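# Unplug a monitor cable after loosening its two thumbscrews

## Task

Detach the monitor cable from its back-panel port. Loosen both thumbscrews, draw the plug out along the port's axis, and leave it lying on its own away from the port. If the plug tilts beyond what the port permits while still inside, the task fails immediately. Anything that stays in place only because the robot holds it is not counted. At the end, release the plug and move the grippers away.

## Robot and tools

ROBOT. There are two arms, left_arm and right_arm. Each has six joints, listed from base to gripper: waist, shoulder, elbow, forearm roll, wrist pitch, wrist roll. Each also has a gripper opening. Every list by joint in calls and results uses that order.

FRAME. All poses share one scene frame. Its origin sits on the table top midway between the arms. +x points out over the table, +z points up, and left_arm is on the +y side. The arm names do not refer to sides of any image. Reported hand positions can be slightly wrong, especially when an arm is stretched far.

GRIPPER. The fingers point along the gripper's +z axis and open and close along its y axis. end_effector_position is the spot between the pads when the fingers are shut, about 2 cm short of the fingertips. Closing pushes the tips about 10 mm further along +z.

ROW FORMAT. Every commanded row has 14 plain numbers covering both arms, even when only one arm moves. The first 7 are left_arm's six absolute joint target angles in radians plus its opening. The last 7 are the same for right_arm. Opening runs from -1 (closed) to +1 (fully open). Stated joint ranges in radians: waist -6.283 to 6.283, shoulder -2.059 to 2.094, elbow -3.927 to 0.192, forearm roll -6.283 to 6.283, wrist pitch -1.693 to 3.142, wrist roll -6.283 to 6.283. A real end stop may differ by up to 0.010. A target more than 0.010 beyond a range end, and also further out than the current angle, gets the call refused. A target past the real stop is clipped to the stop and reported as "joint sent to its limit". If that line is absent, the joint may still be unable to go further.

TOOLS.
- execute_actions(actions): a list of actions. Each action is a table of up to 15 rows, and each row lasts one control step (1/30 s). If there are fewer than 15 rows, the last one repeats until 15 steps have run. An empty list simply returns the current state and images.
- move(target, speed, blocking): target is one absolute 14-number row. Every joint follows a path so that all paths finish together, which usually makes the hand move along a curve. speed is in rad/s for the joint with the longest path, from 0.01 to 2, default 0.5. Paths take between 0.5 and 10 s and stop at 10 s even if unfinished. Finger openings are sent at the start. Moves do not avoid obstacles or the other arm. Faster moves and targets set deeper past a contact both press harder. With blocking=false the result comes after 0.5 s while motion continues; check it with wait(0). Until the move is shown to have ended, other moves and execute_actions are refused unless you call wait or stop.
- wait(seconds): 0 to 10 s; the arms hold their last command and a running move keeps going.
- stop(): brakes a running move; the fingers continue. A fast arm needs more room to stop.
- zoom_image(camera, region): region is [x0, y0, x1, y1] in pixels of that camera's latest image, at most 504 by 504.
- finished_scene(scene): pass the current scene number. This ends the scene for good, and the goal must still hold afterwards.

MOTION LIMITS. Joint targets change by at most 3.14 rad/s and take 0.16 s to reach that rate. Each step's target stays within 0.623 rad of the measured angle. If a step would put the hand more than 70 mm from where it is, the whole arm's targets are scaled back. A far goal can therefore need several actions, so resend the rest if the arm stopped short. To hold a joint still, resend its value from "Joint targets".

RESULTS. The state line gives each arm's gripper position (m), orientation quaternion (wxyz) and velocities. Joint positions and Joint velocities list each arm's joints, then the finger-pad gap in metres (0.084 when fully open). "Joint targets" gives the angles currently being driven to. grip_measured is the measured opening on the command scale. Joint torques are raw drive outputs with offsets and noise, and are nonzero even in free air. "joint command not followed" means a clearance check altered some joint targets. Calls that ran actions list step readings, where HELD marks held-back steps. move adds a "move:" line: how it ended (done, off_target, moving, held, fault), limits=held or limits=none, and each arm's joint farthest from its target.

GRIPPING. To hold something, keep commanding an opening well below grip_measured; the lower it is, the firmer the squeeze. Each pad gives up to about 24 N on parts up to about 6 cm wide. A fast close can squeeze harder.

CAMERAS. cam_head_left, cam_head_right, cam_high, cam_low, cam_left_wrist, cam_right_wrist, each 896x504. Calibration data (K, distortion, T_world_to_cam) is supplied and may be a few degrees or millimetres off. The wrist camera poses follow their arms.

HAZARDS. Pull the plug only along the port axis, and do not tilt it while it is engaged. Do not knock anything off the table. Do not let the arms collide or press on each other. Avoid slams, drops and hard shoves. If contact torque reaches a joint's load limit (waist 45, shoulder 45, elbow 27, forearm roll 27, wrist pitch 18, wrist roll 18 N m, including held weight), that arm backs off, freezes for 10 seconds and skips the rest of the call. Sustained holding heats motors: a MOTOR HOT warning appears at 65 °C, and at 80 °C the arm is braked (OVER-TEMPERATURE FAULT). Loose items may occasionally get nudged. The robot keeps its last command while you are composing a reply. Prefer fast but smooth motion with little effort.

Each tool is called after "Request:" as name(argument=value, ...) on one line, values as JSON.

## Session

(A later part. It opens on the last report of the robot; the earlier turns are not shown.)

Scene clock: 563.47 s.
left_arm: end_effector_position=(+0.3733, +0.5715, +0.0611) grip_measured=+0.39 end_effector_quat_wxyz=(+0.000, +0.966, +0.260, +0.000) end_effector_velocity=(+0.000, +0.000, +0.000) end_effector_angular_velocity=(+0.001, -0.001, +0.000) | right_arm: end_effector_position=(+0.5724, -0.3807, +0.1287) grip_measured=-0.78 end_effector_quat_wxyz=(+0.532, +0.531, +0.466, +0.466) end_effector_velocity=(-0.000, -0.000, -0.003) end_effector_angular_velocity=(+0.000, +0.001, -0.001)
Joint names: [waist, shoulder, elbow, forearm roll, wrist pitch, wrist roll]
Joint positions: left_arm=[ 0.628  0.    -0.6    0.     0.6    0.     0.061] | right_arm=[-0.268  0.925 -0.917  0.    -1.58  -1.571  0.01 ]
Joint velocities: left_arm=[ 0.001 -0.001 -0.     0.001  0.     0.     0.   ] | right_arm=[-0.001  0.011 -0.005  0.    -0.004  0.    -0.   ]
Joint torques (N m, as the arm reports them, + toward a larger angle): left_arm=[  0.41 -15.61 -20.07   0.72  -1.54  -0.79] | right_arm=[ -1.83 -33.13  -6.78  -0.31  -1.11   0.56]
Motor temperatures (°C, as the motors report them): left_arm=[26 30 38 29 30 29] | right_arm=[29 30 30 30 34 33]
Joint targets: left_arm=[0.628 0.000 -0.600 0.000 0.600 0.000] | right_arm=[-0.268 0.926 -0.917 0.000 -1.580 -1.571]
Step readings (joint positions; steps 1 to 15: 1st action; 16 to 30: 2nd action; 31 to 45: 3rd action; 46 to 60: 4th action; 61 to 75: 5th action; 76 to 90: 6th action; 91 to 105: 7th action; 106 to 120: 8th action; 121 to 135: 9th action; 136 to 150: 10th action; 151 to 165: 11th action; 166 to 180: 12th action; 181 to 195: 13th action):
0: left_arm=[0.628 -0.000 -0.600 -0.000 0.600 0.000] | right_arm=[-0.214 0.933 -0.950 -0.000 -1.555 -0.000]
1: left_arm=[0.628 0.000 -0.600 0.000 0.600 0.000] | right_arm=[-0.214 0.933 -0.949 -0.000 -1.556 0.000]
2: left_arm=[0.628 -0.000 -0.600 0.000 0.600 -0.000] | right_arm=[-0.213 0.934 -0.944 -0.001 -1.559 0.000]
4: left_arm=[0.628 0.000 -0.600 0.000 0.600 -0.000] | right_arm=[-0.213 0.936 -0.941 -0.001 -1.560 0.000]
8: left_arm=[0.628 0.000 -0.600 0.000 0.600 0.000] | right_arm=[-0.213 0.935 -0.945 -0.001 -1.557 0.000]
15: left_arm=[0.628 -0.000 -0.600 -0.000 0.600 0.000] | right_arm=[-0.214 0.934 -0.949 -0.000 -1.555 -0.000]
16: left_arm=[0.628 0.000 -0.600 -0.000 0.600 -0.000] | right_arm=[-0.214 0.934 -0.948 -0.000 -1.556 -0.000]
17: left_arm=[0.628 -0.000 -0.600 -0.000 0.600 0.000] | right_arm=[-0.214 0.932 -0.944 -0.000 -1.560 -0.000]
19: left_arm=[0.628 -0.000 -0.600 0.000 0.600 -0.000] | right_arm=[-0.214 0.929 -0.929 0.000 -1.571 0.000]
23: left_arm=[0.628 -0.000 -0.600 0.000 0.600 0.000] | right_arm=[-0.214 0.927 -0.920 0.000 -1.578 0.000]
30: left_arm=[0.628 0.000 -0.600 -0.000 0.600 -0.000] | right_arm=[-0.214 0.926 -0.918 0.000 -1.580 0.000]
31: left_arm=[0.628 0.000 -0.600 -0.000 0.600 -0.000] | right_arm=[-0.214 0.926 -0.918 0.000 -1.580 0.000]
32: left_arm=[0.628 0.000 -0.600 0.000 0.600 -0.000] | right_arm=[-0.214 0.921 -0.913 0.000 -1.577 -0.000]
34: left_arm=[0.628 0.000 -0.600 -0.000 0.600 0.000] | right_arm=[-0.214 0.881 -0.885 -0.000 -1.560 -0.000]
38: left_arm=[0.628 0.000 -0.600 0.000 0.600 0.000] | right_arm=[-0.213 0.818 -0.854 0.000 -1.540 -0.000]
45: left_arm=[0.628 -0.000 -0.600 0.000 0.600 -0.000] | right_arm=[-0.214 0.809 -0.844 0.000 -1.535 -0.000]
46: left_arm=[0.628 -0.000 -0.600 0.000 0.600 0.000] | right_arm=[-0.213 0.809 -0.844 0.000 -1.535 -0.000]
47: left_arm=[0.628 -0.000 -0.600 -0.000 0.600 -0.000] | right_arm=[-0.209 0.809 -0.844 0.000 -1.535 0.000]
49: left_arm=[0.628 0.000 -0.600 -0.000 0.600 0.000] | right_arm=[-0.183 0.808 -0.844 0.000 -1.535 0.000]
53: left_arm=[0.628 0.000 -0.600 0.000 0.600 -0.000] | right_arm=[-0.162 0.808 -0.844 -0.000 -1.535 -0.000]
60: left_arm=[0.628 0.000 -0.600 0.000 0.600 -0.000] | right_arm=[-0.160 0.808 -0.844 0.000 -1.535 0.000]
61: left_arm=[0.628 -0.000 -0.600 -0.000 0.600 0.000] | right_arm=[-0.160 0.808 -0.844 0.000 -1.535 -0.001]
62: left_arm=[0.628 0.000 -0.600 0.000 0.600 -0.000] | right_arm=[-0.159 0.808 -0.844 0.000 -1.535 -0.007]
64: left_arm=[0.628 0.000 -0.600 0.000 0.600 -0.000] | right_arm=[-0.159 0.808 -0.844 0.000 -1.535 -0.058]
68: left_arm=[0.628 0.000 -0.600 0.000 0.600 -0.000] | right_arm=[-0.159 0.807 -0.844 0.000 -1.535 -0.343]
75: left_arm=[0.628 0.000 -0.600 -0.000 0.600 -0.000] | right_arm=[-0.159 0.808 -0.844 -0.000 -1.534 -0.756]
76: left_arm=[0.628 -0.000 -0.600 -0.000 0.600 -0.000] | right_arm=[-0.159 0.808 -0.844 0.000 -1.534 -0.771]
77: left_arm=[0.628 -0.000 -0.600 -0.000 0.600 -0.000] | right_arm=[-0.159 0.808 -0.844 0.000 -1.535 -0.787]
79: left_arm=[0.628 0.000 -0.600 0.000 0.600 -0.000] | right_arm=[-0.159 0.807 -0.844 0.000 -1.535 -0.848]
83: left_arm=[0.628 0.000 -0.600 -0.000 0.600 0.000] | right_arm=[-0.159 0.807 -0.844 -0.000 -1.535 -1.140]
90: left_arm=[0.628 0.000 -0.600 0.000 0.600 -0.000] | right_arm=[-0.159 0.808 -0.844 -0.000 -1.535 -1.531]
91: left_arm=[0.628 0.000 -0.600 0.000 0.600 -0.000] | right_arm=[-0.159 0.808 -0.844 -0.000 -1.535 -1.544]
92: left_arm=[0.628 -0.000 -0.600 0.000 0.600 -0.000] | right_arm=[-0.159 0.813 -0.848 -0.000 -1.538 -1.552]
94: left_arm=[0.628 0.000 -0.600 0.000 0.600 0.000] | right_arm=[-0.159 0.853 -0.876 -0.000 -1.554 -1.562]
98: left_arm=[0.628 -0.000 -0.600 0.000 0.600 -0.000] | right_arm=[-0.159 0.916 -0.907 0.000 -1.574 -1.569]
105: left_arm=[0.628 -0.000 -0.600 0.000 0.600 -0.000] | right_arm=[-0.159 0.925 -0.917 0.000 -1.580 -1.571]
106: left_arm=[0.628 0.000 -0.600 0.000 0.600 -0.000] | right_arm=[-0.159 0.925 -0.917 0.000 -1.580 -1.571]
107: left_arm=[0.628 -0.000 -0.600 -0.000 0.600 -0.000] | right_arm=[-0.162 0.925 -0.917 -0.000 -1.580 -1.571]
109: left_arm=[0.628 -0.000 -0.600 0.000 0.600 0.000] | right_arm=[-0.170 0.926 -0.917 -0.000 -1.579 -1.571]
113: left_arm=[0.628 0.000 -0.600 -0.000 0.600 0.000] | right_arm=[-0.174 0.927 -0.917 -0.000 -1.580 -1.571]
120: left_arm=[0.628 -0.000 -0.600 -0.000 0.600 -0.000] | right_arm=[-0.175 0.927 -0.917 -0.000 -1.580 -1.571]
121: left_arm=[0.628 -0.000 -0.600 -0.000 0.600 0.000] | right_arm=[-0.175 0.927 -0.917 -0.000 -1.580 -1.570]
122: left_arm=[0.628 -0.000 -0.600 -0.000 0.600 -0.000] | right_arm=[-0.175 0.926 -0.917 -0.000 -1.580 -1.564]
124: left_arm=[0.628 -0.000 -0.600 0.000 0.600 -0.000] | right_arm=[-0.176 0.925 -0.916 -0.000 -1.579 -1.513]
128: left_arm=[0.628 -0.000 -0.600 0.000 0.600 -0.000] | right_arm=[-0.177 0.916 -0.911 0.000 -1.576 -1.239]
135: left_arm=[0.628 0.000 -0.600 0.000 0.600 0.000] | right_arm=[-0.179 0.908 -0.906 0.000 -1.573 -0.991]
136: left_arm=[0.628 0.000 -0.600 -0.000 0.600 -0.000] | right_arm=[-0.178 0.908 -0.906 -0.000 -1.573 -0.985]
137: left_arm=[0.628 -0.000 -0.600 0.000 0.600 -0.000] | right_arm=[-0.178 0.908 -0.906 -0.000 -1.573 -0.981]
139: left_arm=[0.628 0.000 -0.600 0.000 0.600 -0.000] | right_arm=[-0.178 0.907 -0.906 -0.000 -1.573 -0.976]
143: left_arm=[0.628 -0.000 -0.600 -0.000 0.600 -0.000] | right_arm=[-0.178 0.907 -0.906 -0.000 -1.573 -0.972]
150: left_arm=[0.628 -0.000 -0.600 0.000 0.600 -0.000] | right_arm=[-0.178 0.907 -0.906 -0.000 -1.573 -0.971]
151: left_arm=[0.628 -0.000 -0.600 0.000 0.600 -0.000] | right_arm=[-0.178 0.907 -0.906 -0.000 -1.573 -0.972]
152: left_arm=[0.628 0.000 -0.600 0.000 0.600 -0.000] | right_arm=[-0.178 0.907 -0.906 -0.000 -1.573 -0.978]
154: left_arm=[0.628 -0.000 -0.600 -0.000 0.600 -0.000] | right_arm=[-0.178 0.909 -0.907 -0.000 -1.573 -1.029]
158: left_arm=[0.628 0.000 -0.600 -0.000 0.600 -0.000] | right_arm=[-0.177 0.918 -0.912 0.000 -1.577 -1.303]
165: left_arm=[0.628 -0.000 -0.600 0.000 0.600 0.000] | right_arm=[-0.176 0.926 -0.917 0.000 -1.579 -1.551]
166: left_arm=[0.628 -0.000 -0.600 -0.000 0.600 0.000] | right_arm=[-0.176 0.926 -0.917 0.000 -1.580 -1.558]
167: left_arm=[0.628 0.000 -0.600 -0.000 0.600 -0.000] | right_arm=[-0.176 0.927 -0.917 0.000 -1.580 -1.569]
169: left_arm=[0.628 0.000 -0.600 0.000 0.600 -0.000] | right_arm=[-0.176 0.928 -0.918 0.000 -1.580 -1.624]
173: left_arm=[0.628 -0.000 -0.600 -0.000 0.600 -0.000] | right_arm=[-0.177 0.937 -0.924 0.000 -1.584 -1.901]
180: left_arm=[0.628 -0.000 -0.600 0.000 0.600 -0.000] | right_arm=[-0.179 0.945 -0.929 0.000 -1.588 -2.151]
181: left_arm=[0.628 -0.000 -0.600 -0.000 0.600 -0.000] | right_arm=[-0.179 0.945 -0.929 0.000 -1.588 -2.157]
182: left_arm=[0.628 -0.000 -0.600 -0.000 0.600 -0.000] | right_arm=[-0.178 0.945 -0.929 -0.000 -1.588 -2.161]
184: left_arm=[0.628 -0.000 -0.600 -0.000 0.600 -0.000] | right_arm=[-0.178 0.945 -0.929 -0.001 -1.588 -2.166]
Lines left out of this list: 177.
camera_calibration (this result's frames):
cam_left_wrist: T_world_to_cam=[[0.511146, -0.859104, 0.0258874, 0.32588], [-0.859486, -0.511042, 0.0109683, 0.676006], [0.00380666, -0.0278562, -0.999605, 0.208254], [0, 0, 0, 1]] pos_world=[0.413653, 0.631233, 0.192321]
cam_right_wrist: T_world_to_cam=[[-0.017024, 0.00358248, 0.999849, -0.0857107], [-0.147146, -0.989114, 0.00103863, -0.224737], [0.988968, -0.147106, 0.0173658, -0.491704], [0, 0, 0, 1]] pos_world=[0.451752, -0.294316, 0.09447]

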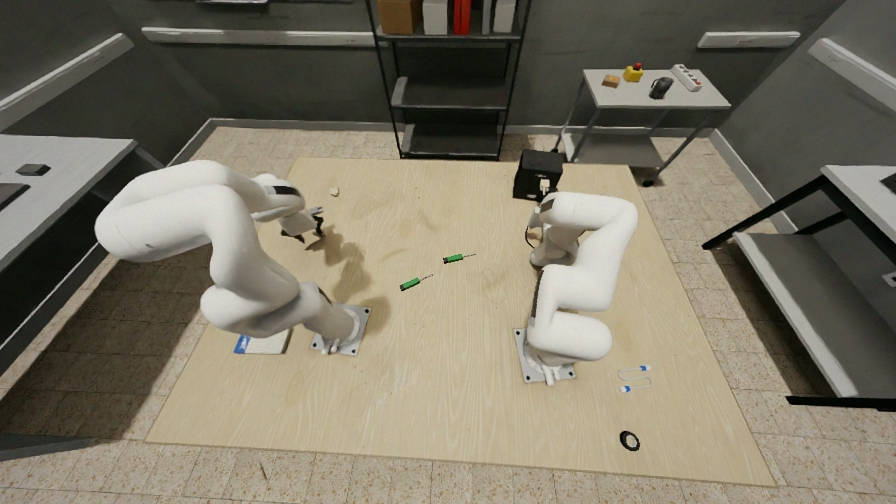

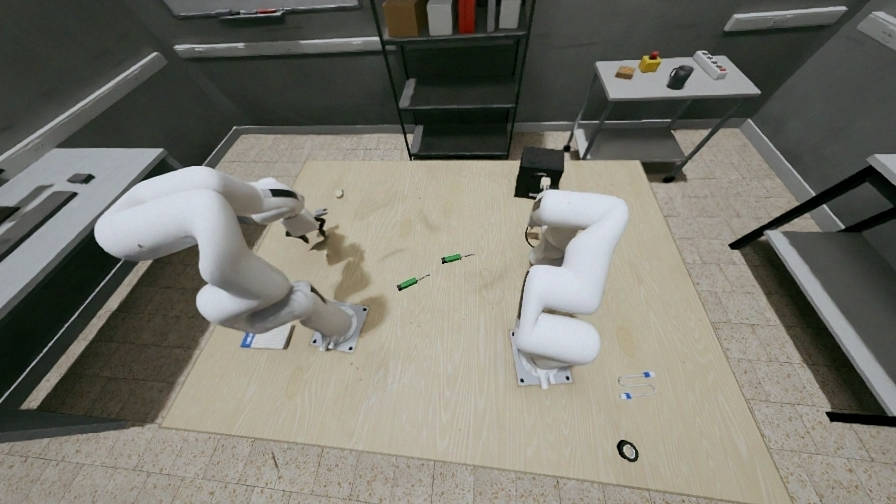

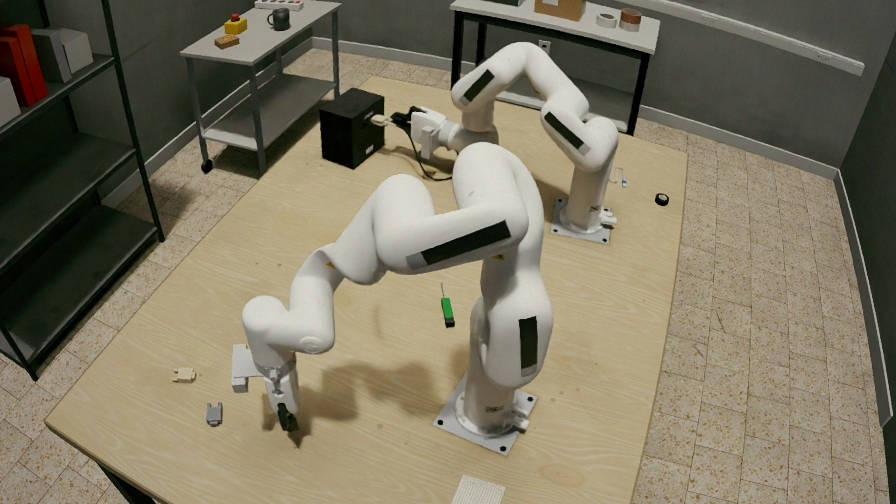

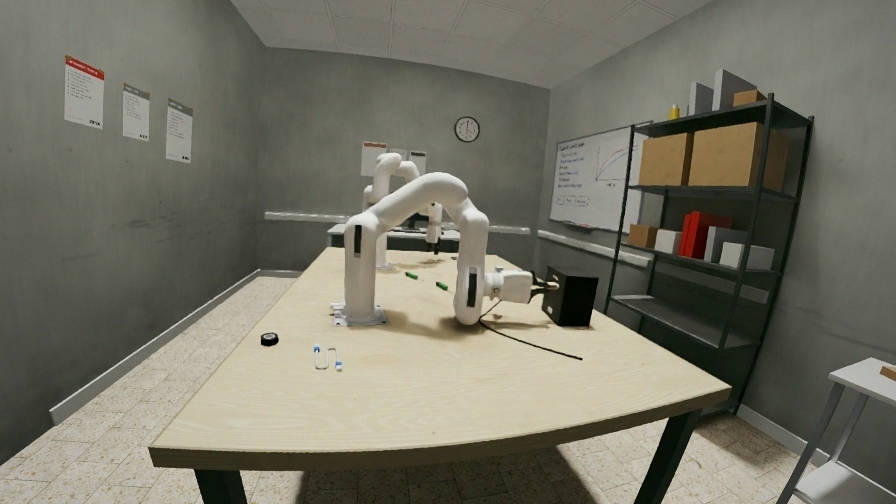

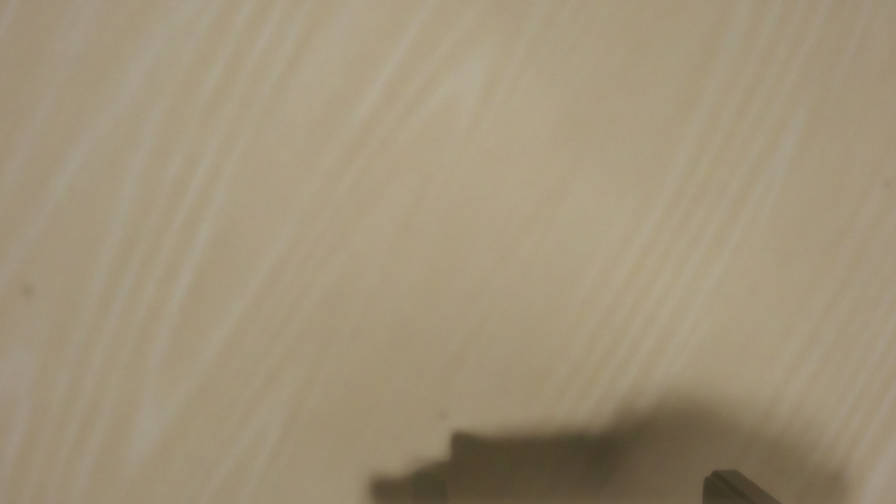

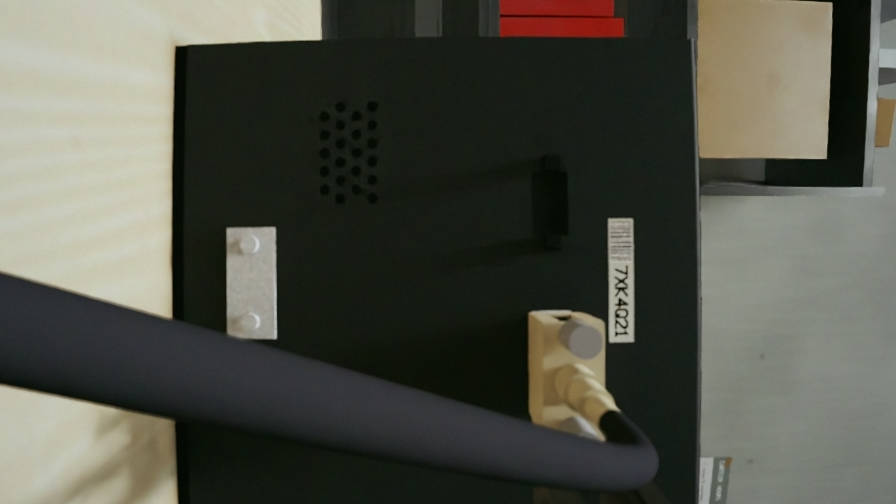

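Right knob, 5 cycles, then grasp pose.

Request:
execute_actions(actions=[[[0.628,0,-0.6,0,0.6,0,0.4,-0.2515,0.9265,-0.9175,0,-1.58,-1.571,-0.76]],
[[0.628,0,-0.6,0,0.6,0,0.4,-0.2485,0.9457,-0.9294,0,-1.5873,-0.971,-0.76]],
[[0.628,0,-0.6,0,0.6,0,0.4,-0.2485,0.9457,-0.9294,0,-1.5873,-0.971,-1]],
[[0.628,0,-0.6,0,0.6,0,0.4,-0.2515,0.9265,-0.9175,0,-1.58,-1.571,-1]],
[[0.628,0,-0.6,0,0.6,0,0.4,-0.2485,0.9073,-0.9056,0,-1.5727,-2.171,-1]],
[[0.628,0,-0.6,0,0.6,0,0.4,-0.2485,0.9073,-0.9056,0,-1.5727,-2.171,-0.76]],
[[0.628,0,-0.6,0,0.6,0,0.4,-0.2515,0.9265,-0.9175,0,-1.58,-1.571,-0.76]],
[[0.628,0,-0.6,0,0.6,0,0.4,-0.2485,0.9457,-0.9294,0,-1.5873,-0.971,-0.76]],
[[0.628,0,-0.6,0,0.6,0,0.4,-0.2485,0.9457,-0.9294,0,-1.5873,-0.971,-1]],
[[0.628,0,-0.6,0,0.6,0,0.4,-0.2515,0.9265,-0.9175,0,-1.58,-1.571,-1]],
[[0.628,0,-0.6,0,0.6,0,0.4,-0.2485,0.9073,-0.9056,0,-1.5727,-2.171,-1]],
[[0.628,0,-0.6,0,0.6,0,0.4,-0.2485,0.9073,-0.9056,0,-1.5727,-2.171,-0.76]],
[[0.628,0,-0.6,0,0.6,0,0.4,-0.2515,0.9265,-0.9175,0,-1.58,-1.571,-0.76]],
[[0.628,0,-0.6,0,0.6,0,0.4,-0.2485,0.9457,-0.9294,0,-1.5873,-0.971,-0.76]],
[[0.628,0,-0.6,0,0.6,0,0.4,-0.2485,0.9457,-0.9294,0,-1.5873,-0.971,-1]],
[[0.628,0,-0.6,0,0.6,0,0.4,-0.2515,0.9265,-0.9175,0,-1.58,-1.571,-1]],
[[0.628,0,-0.6,0,0.6,0,0.4,-0.2485,0.9073,-0.9056,0,-1.5727,-2.171,-1]],
[[0.628,0,-0.6,0,0.6,0,0.4,-0.2485,0.9073,-0.9056,0,-1.5727,-2.171,-0.76]],
[[0.628,0,-0.6,0,0.6,0,0.4,-0.2515,0.9265,-0.9175,0,-1.58,-1.571,-0.76]],
[[0.628,0,-0.6,0,0.6,0,0.4,-0.2485,0.9457,-0.9294,0,-1.5873,-0.971,-0.76]],
[[0.628,0,-0.6,0,0.6,0,0.4,-0.2485,0.9457,-0.9294,0,-1.5873,-0.971,-1]],
[[0.628,0,-0.6,0,0.6,0,0.4,-0.2515,0.9265,-0.9175,0,-1.58,-1.571,-1]],
[[0.628,0,-0.6,0,0.6,0,0.4,-0.2485,0.9073,-0.9056,0,-1.5727,-2.171,-1]],
[[0.628,0,-0.6,0,0.6,0,0.4,-0.2485,0.9073,-0.9056,0,-1.5727,-2.171,-0.76]],
[[0.628,0,-0.6,0,0.6,0,0.4,-0.2515,0.9265,-0.9175,0,-1.58,-1.571,-0.76]],
[[0.628,0,-0.6,0,0.6,0,0.4,-0.2485,0.9457,-0.9294,0,-1.5873,-0.971,-0.76]],
[[0.628,0,-0.6,0,0.6,0,0.4,-0.2485,0.9457,-0.9294,0,-1.5873,-0.971,-1]],
[[0.628,0,-0.6,0,0.6,0,0.4,-0.2515,0.9265,-0.9175,0,-1.58,-1.571,-1]],
[[0.628,0,-0.6,0,0.6,0,0.4,-0.2485,0.9073,-0.9056,0,-1.5727,-2.171,-1]],
[[0.628,0,-0.6,0,0.6,0,0.4,-0.2485,0.9073,-0.9056,0,-1.5727,-2.171,-0.76]],
[[0.628,0,-0.6,0,0.6,0,0.4,-0.2515,0.9265,-0.9175,0,-1.58,-1.571,-0.76]],
[[0.628,0,-0.6,0,0.6,0,0.4,-0.268,0.9265,-0.9175,0,-1.58,-1.571,-0.76]],
[[0.628,0,-0.6,0,0.6,0,0.4,-0.268,0.8075,-0.844,0,-1.5345,-1.571,-0.76]],
[[0.628,0,-0.6,0,0.6,0,0.4,-0.268,0.8075,-0.844,0,-1.5345,-0.8,-0.76]],
[[0.628,0,-0.6,0,0.6,0,0.4,-0.268,0.8075,-0.844,0,-1.5345,0,-0.76]],
[[0.628,0,-0.6,0,0.6,0,0.4,-0.2135,0.8075,-0.844,0,-1.5345,0,0]],
[[0.628,0,-0.6,0,0.6,0,0.4,-0.2135,0.9265,-0.9175,0,-1.58,0,0]],
[[0.628,0,-0.6,0,0.6,0,0.4,-0.2145,0.9405,-0.9815,0,-1.53,0,0]],
[[0.628,0,-0.6,0,0.6,0,0.4,-0.2145,0.9405,-0.9815,0,-1.53,0,-0.5]]])

Request:
move(target=[0.628,0,-0.6,0,0.6,0,0.4,-0.214,0.9335,-0.9495,0,-1.555,0,-0.5], speed=0.015)

Scene clock: 621.27 s.
left_arm: end_effector_position=(+0.3733, +0.5715, +0.0611) grip_measured=+0.39 end_effector_quat_wxyz=(+0.000, +0.966, +0.260, +0.000) end_effector_velocity=(+0.000, +0.000, +0.000) end_effector_angular_velocity=(+0.000, -0.001, +0.000) | right_arm: end_effector_position=(+0.5941, -0.3514, +0.1283) grip_measured=-0.28 end_effector_quat_wxyz=(+0.028, +0.707, -0.028, +0.707) end_effector_velocity=(+0.000, +0.000, +0.000) end_effector_angular_velocity=(-0.000, -0.001, +0.000)
Joint names: [waist, shoulder, elbow, forearm roll, wrist pitch, wrist roll]
Joint positions: left_arm=[ 0.628 -0.    -0.6    0.     0.6   -0.     0.061] | right_arm=[-0.215  0.941 -0.981  0.    -1.53  -0.     0.032]
Joint velocities: left_arm=[-0. -0. -0. -0. -0. -0. -0.] | right_arm=[-0.     0.    -0.    -0.001 -0.    -0.     0.   ]
Joint torques (N m, as the arm reports them, + toward a larger angle): left_arm=[  0.67 -15.95 -19.98   0.55  -1.24  -0.93] | right_arm=[  0.62 -36.64 -11.16  -0.99  -0.77   0.35]
Motor temperatures (°C, as the motors report them): left_arm=[26 30 38 29 30 29] | right_arm=[29 30 30 30 34 33]
Joint targets: left_arm=[0.628 0.000 -0.600 0.000 0.600 0.000] | right_arm=[-0.215 0.941 -0.982 0.000 -1.530 0.000]
Step readings (joint positions; steps 1 to 15: 1st action; 16 to 30: 2nd action; 31 to 45: 3rd action; 46 to 60: 4th action; 61 to 75: 5th action; 76 to 90: 6th action; 91 to 105: 7th action; 106 to 120: 8th action; 121 to 135: 9th action; 136 to 150: 10th action; 151 to 165: 11th action; 166 to 180: 12th action; 181 to 195: 13th action):
0: left_arm=[0.628 0.000 -0.600 -0.000 0.600 0.000] | right_arm=[-0.268 0.926 -0.918 -0.000 -1.580 -1.571]
1: left_arm=[0.628 0.000 -0.600 0.000 0.600 -0.000] | right_arm=[-0.268 0.927 -0.918 0.000 -1.580 -1.571]
2: left_arm=[0.628 -0.000 -0.600 -0.000 0.600 0.000] | right_arm=[-0.265 0.927 -0.917 0.000 -1.580 -1.571]
4: left_arm=[0.628 0.000 -0.600 -0.000 0.600 0.000] | right_arm=[-0.256 0.927 -0.918 -0.000 -1.580 -1.571]
8: left_arm=[0.628 -0.000 -0.600 -0.000 0.600 -0.000] | right_arm=[-0.252 0.926 -0.918 -0.000 -1.580 -1.571]
15: left_arm=[0.628 0.000 -0.600 0.000 0.600 0.000] | right_arm=[-0.252 0.927 -0.917 0.000 -1.580 -1.571]
16: left_arm=[0.628 0.000 -0.600 -0.000 0.600 0.000] | right_arm=[-0.252 0.927 -0.918 0.000 -1.580 -1.570]
17: left_arm=[0.628 -0.000 -0.600 -0.000 0.600 -0.000] | right_arm=[-0.252 0.927 -0.918 0.000 -1.580 -1.564]
19: left_arm=[0.628 0.000 -0.600 -0.000 0.600 -0.000] | right_arm=[-0.251 0.928 -0.919 0.000 -1.581 -1.513]
23: left_arm=[0.628 0.000 -0.600 0.000 0.600 0.000] | right_arm=[-0.250 0.937 -0.924 -0.000 -1.584 -1.239]
30: left_arm=[0.628 0.000 -0.600 0.000 0.600 -0.000] | right_arm=[-0.249 0.945 -0.929 0.000 -1.587 -0.991]
31: left_arm=[0.628 0.000 -0.600 0.000 0.600 -0.000] | right_arm=[-0.249 0.945 -0.929 -0.000 -1.587 -0.985]
32: left_arm=[0.628 0.000 -0.600 0.000 0.600 0.000] | right_arm=[-0.249 0.945 -0.929 -0.000 -1.587 -0.981]
34: left_arm=[0.628 -0.000 -0.600 0.000 0.600 0.000] | right_arm=[-0.249 0.946 -0.929 -0.000 -1.587 -0.976]
38: left_arm=[0.628 -0.000 -0.600 0.000 0.600 0.000] | right_arm=[-0.248 0.946 -0.929 -0.000 -1.587 -0.972]
45: left_arm=[0.628 -0.000 -0.600 0.000 0.600 -0.000] | right_arm=[-0.248 0.946 -0.929 -0.000 -1.587 -0.971]
46: left_arm=[0.628 0.000 -0.600 0.000 0.600 0.000] | right_arm=[-0.248 0.946 -0.929 -0.000 -1.587 -0.972]
47: left_arm=[0.628 -0.000 -0.600 -0.000 0.600 -0.000] | right_arm=[-0.249 0.946 -0.929 -0.000 -1.587 -0.978]
49: left_arm=[0.628 0.000 -0.600 -0.000 0.600 0.000] | right_arm=[-0.249 0.944 -0.928 0.000 -1.587 -1.029]
53: left_arm=[0.628 -0.000 -0.600 0.000 0.600 0.000] | right_arm=[-0.250 0.935 -0.923 0.000 -1.583 -1.303]
60: left_arm=[0.628 0.000 -0.600 0.000 0.600 0.000] | right_arm=[-0.251 0.927 -0.918 -0.000 -1.580 -1.551]
61: left_arm=[0.628 0.000 -0.600 0.000 0.600 0.000] | right_arm=[-0.251 0.927 -0.918 -0.000 -1.580 -1.558]
62: left_arm=[0.628 0.000 -0.600 0.000 0.600 -0.000] | right_arm=[-0.251 0.927 -0.917 -0.000 -1.580 -1.569]
64: left_arm=[0.628 -0.000 -0.600 -0.000 0.600 -0.000] | right_arm=[-0.251 0.925 -0.916 -0.000 -1.580 -1.624]
68: left_arm=[0.628 0.000 -0.600 0.000 0.600 -0.000] | right_arm=[-0.250 0.916 -0.911 0.000 -1.576 -1.901]
75: left_arm=[0.628 0.000 -0.600 -0.000 0.600 0.000] | right_arm=[-0.249 0.908 -0.906 0.000 -1.573 -2.151]
76: left_arm=[0.628 0.000 -0.600 -0.000 0.600 -0.000] | right_arm=[-0.249 0.908 -0.906 0.000 -1.573 -2.157]
77: left_arm=[0.628 -0.000 -0.600 -0.000 0.600 0.000] | right_arm=[-0.249 0.908 -0.906 -0.000 -1.573 -2.161]
79: left_arm=[0.628 -0.000 -0.600 0.000 0.600 -0.000] | right_arm=[-0.248 0.907 -0.907 -0.000 -1.573 -2.166]
83: left_arm=[0.628 -0.000 -0.600 -0.000 0.600 0.000] | right_arm=[-0.248 0.907 -0.906 -0.000 -1.573 -2.170]
90: left_arm=[0.628 -0.000 -0.600 -0.000 0.600 0.000] | right_arm=[-0.248 0.907 -0.906 -0.000 -1.573 -2.171]
91: left_arm=[0.628 0.000 -0.600 0.000 0.600 0.000] | right_arm=[-0.248 0.907 -0.906 -0.000 -1.573 -2.170]
92: left_arm=[0.628 -0.000 -0.600 0.000 0.600 -0.000] | right_arm=[-0.249 0.907 -0.906 -0.000 -1.573 -2.164]
94: left_arm=[0.628 -0.000 -0.600 -0.000 0.600 -0.000] | right_arm=[-0.249 0.909 -0.907 -0.000 -1.573 -2.113]
98: left_arm=[0.628 0.000 -0.600 0.000 0.600 -0.000] | right_arm=[-0.250 0.918 -0.912 -0.000 -1.577 -1.839]
105: left_arm=[0.628 0.000 -0.600 -0.000 0.600 -0.000] | right_arm=[-0.251 0.926 -0.917 0.000 -1.580 -1.591]
106: left_arm=[0.628 -0.000 -0.600 0.000 0.600 0.000] | right_arm=[-0.251 0.926 -0.917 -0.000 -1.580 -1.584]
107: left_arm=[0.628 0.000 -0.600 -0.000 0.600 -0.000] | right_arm=[-0.251 0.926 -0.917 0.000 -1.580 -1.573]
109: left_arm=[0.628 -0.000 -0.600 0.000 0.600 0.000] | right_arm=[-0.251 0.928 -0.919 0.000 -1.581 -1.518]
113: left_arm=[0.628 -0.000 -0.600 0.000 0.600 -0.000] | right_arm=[-0.250 0.937 -0.924 -0.000 -1.584 -1.241]
120: left_arm=[0.628 0.000 -0.600 0.000 0.600 -0.000] | right_arm=[-0.249 0.945 -0.929 0.000 -1.587 -0.991]
121: left_arm=[0.628 -0.000 -0.600 -0.000 0.600 -0.000] | right_arm=[-0.249 0.945 -0.929 -0.000 -1.587 -0.985]
122: left_arm=[0.628 0.000 -0.600 -0.000 0.600 -0.000] | right_arm=[-0.249 0.945 -0.929 -0.000 -1.587 -0.981]
124: left_arm=[0.628 -0.000 -0.600 0.000 0.600 0.000] | right_arm=[-0.249 0.946 -0.929 -0.000 -1.587 -0.976]
128: left_arm=[0.628 0.000 -0.600 -0.000 0.600 0.000] | right_arm=[-0.248 0.946 -0.929 -0.000 -1.587 -0.972]
135: left_arm=[0.628 0.000 -0.600 0.000 0.600 -0.000] | right_arm=[-0.248 0.946 -0.929 -0.000 -1.587 -0.971]
136: left_arm=[0.628 -0.000 -0.600 0.000 0.600 -0.000] | right_arm=[-0.248 0.946 -0.929 -0.000 -1.587 -0.972]
137: left_arm=[0.628 0.000 -0.600 -0.000 0.600 -0.000] | right_arm=[-0.249 0.946 -0.929 -0.000 -1.587 -0.978]
139: left_arm=[0.628 -0.000 -0.600 0.000 0.600 -0.000] | right_arm=[-0.249 0.944 -0.928 0.000 -1.587 -1.029]
143: left_arm=[0.628 0.000 -0.600 0.000 0.600 -0.000] | right_arm=[-0.250 0.935 -0.923 0.000 -1.583 -1.303]
150: left_arm=[0.628 -0.000 -0.600 -0.000 0.600 -0.000] | right_arm=[-0.251 0.927 -0.918 -0.000 -1.580 -1.551]
151: left_arm=[0.628 0.000 -0.600 0.000 0.600 -0.000] | right_arm=[-0.251 0.927 -0.918 -0.000 -1.580 -1.558]
152: left_arm=[0.628 -0.000 -0.600 0.000 0.600 -0.000] | right_arm=[-0.251 0.927 -0.917 -0.000 -1.580 -1.569]
154: left_arm=[0.628 -0.000 -0.600 0.000 0.600 0.000] | right_arm=[-0.251 0.925 -0.916 -0.000 -1.580 -1.624]
158: left_arm=[0.628 0.000 -0.600 -0.000 0.600 -0.000] | right_arm=[-0.250 0.916 -0.911 0.000 -1.576 -1.901]
165: left_arm=[0.628 0.000 -0.600 0.000 0.600 -0.000] | right_arm=[-0.249 0.908 -0.906 0.000 -1.573 -2.151]
166: left_arm=[0.628 0.000 -0.600 0.000 0.600 -0.000] | right_arm=[-0.249 0.908 -0.906 0.000 -1.573 -2.157]
167: left_arm=[0.628 -0.000 -0.600 0.000 0.600 0.000] | right_arm=[-0.249 0.908 -0.906 -0.000 -1.573 -2.161]
169: left_arm=[0.628 -0.000 -0.600 -0.000 0.600 -0.000] | right_arm=[-0.248 0.907 -0.907 -0.000 -1.573 -2.166]
173: left_arm=[0.628 -0.000 -0.600 -0.000 0.600 -0.000] | right_arm=[-0.248 0.907 -0.906 -0.000 -1.573 -2.170]
180: left_arm=[0.628 -0.000 -0.600 0.000 0.600 0.000] | right_arm=[-0.248 0.907 -0.906 -0.000 -1.573 -2.171]
181: left_arm=[0.628 0.000 -0.600 0.000 0.600 0.000] | right_arm=[-0.248 0.907 -0.906 -0.000 -1.573 -2.170]
182: left_arm=[0.628 -0.000 -0.600 0.000 0.600 -0.000] | right_arm=[-0.249 0.907 -0.906 -0.000 -1.573 -2.164]
184: left_arm=[0.628 0.000 -0.600 -0.000 0.600 -0.000] | right_arm=[-0.249 0.909 -0.907 -0.000 -1.573 -2.113]
Lines left out of this list: 132.
camera_calibration (this result's frames):
cam_left_wrist: T_world_to_cam=[[0.511146, -0.859104, 0.0258874, 0.32588], [-0.859485, -0.511042, 0.0109681, 0.676006], [0.00380678, -0.0278561, -0.999605, 0.208254], [0, 0, 0, 1]] pos_world=[0.413653, 0.631233, 0.192321]
cam_right_wrist: T_world_to_cam=[[-0.0951051, -0.995467, 0.00110581, -0.261667], [-0.0164532, 0.000461206, -0.999865, 0.20593], [0.995331, -0.0951104, -0.0164224, -0.490053], [0, 0, 0, 1]] pos_world=[0.466267, -0.307185, 0.198144]

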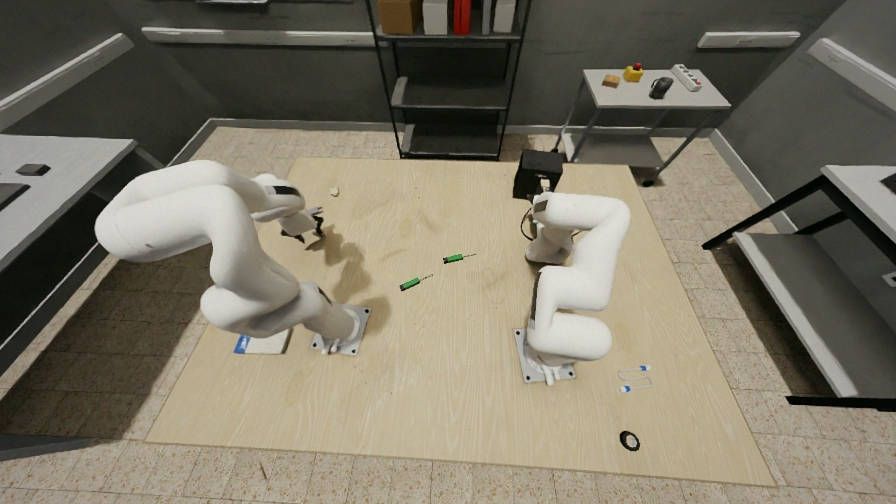

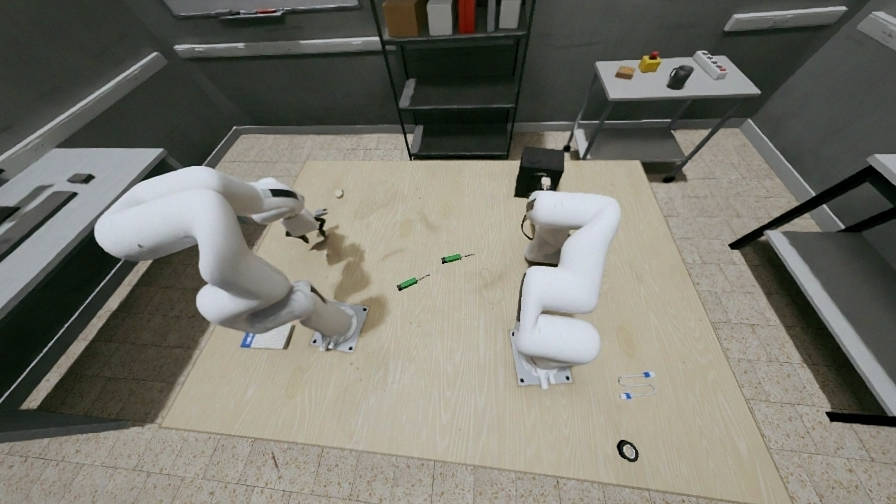

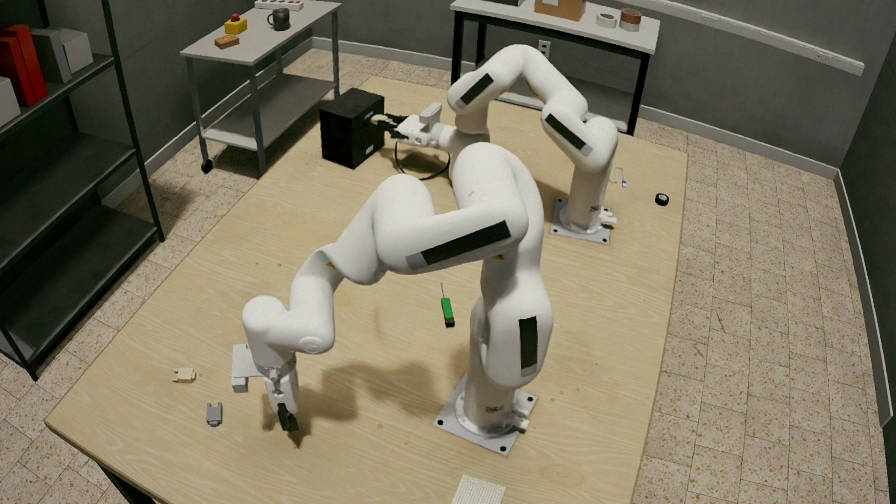

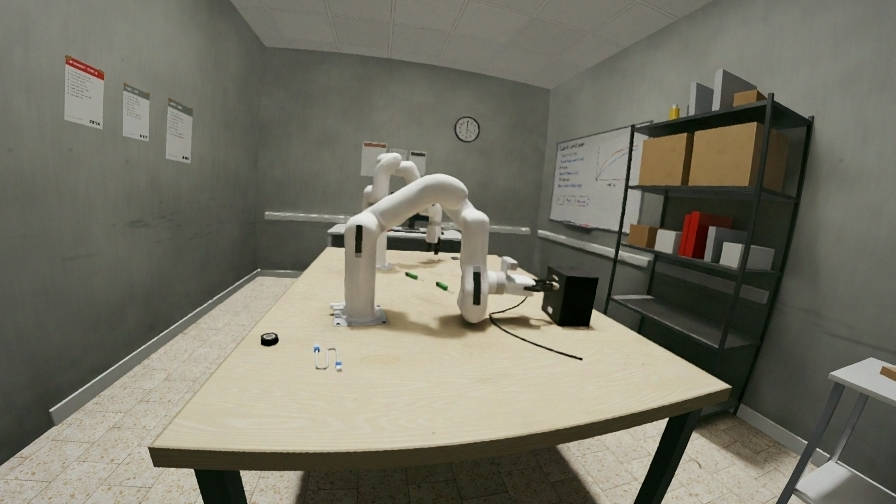

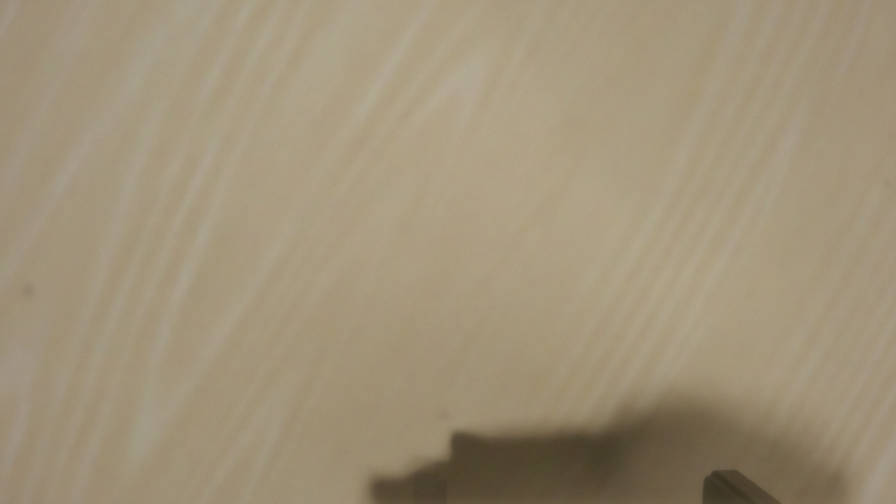

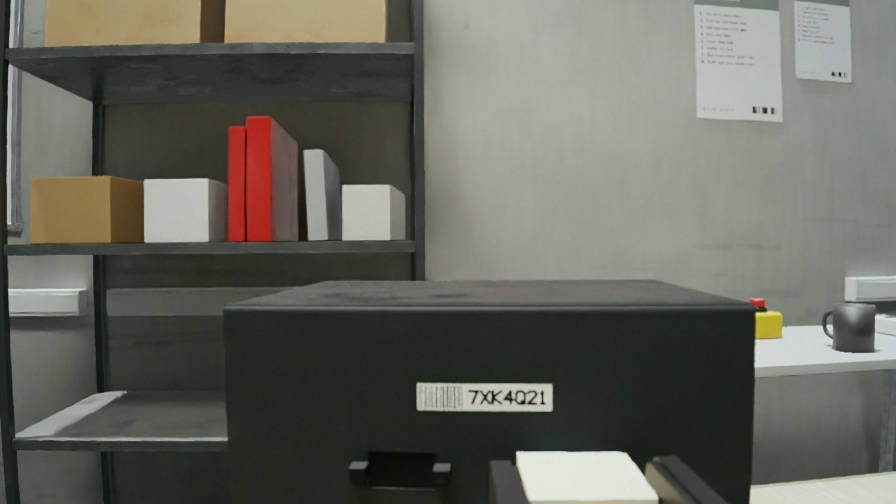

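Scene clock: 623.60 s.
left_arm: end_effector_position=(+0.3733, +0.5715, +0.0611) grip_measured=+0.39 end_effector_quat_wxyz=(+0.000, +0.966, +0.260, +0.000) end_effector_velocity=(-0.000, +0.000, -0.000) end_effector_angular_velocity=(-0.000, +0.000, +0.000) | right_arm: end_effector_position=(+0.5851, -0.3501, +0.1282) grip_measured=-0.29 end_effector_quat_wxyz=(+0.027, +0.706, -0.027, +0.707) end_effector_velocity=(-0.000, +0.000, -0.000) end_effector_angular_velocity=(-0.001, +0.000, +0.000)
Joint names: [waist, shoulder, elbow, forearm roll, wrist pitch, wrist roll]
Joint positions: left_arm=[ 0.628 -0.    -0.6   -0.     0.6   -0.     0.061] | right_arm=[-0.214  0.933 -0.95   0.    -1.555  0.     0.032]
Joint velocities: left_arm=[0. 0. 0. 0. 0. 0. 0.] | right_arm=[ 0.    -0.     0.    -0.    -0.    -0.001  0.   ]
Joint torques (N m, as the arm reports them, + toward a larger angle): left_arm=[ -0.3  -15.16 -19.5   -0.14  -1.49  -0.31] | right_arm=[  1.54 -29.51   1.16  -1.39  -3.33   0.32]
Motor temperatures (°C, as the motors report them): left_arm=[26 30 38 29 30 29] | right_arm=[29 30 30 30 34 33]
Joint targets: left_arm=[0.628 0.000 -0.600 0.000 0.600 0.000] | right_arm=[-0.214 0.933 -0.950 0.000 -1.555 0.000]
move: done; limits=none; left_arm: farthest joint: the waist, 0.000 radians from its target (0.000 radians at the start); right_arm: farthest joint: the waist, 0.000 radians from its target (0.001 radians at the start)
camera_calibration (this result's frames):
cam_left_wrist: T_world_to_cam=[[0.511146, -0.859104, 0.0258874, 0.32588], [-0.859485, -0.511043, 0.010968, 0.676006], [0.00380691, -0.0278561, -0.999605, 0.208254], [0, 0, 0, 1]] pos_world=[0.413653, 0.631233, 0.192321]
cam_right_wrist: T_world_to_cam=[[-0.0939117, -0.99558, 0.00109546, -0.261946], [-0.0159062, 0.000400234, -0.999873, 0.205358], [0.995453, -0.0939172, -0.0158735, -0.480656], [0, 0, 0, 1]] pos_world=[0.457137, -0.306012, 0.197989]

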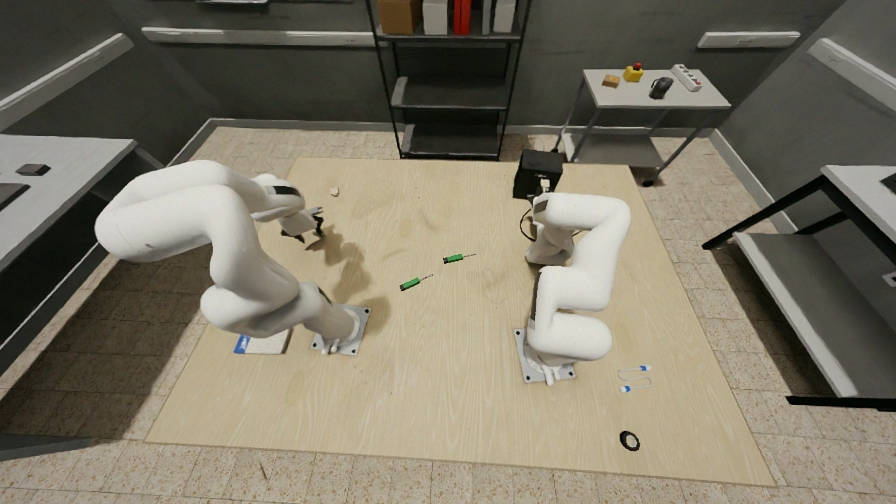

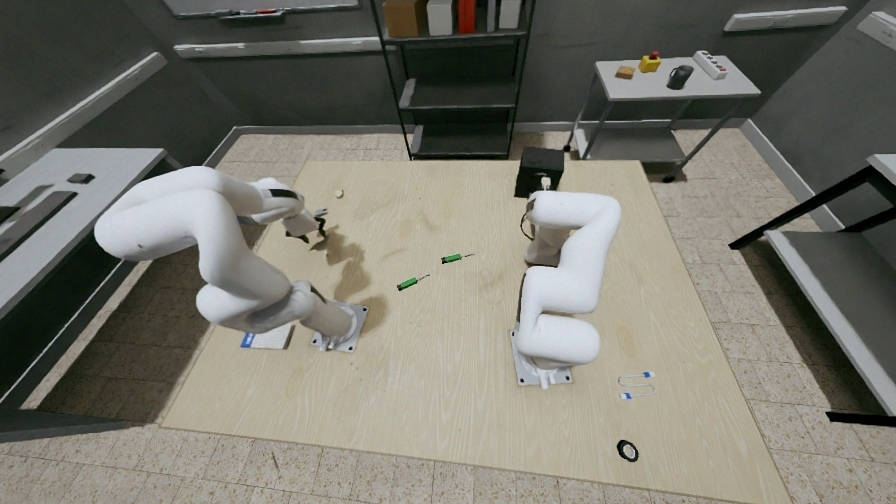

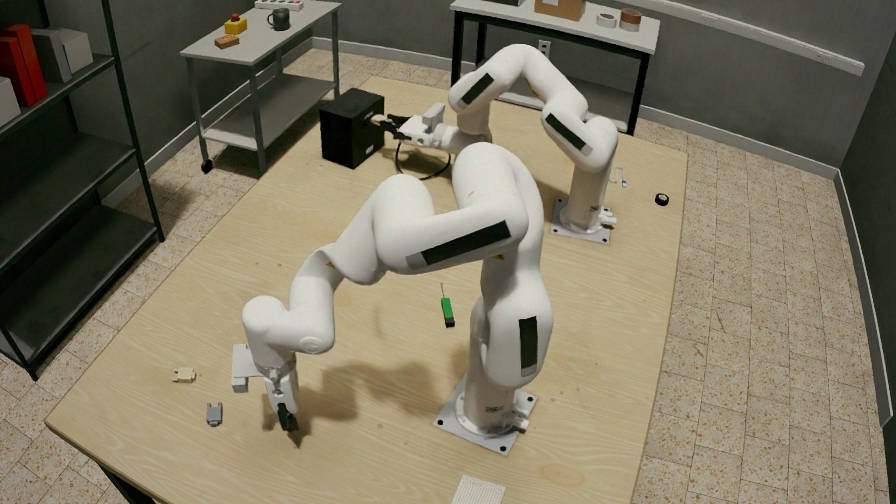

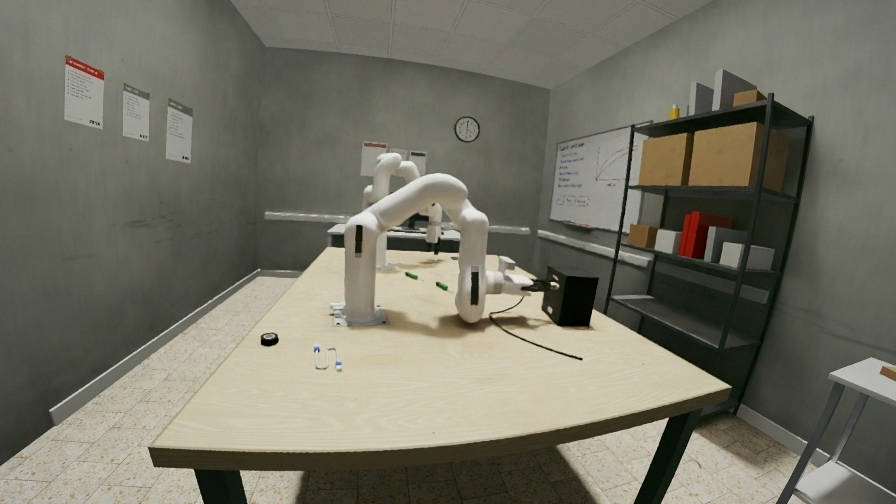

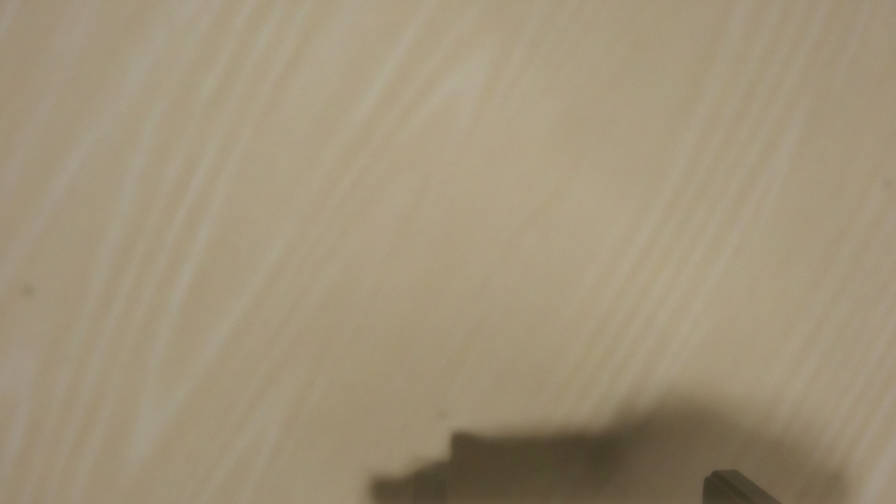

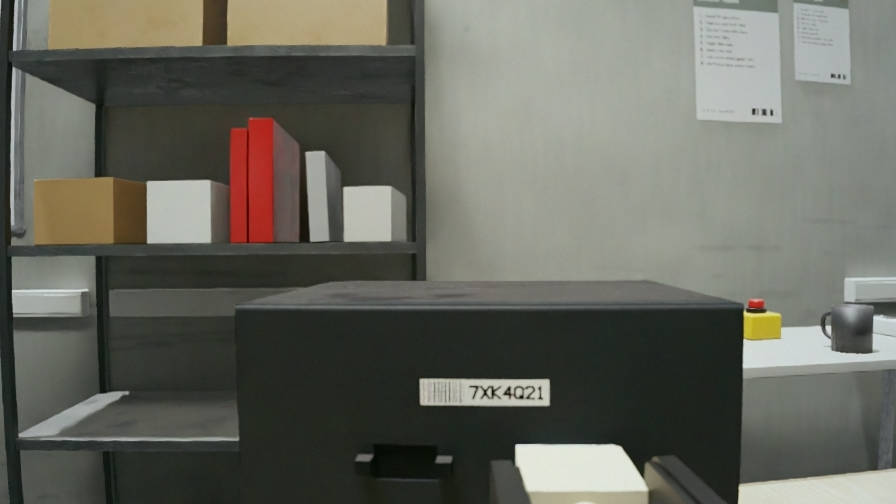

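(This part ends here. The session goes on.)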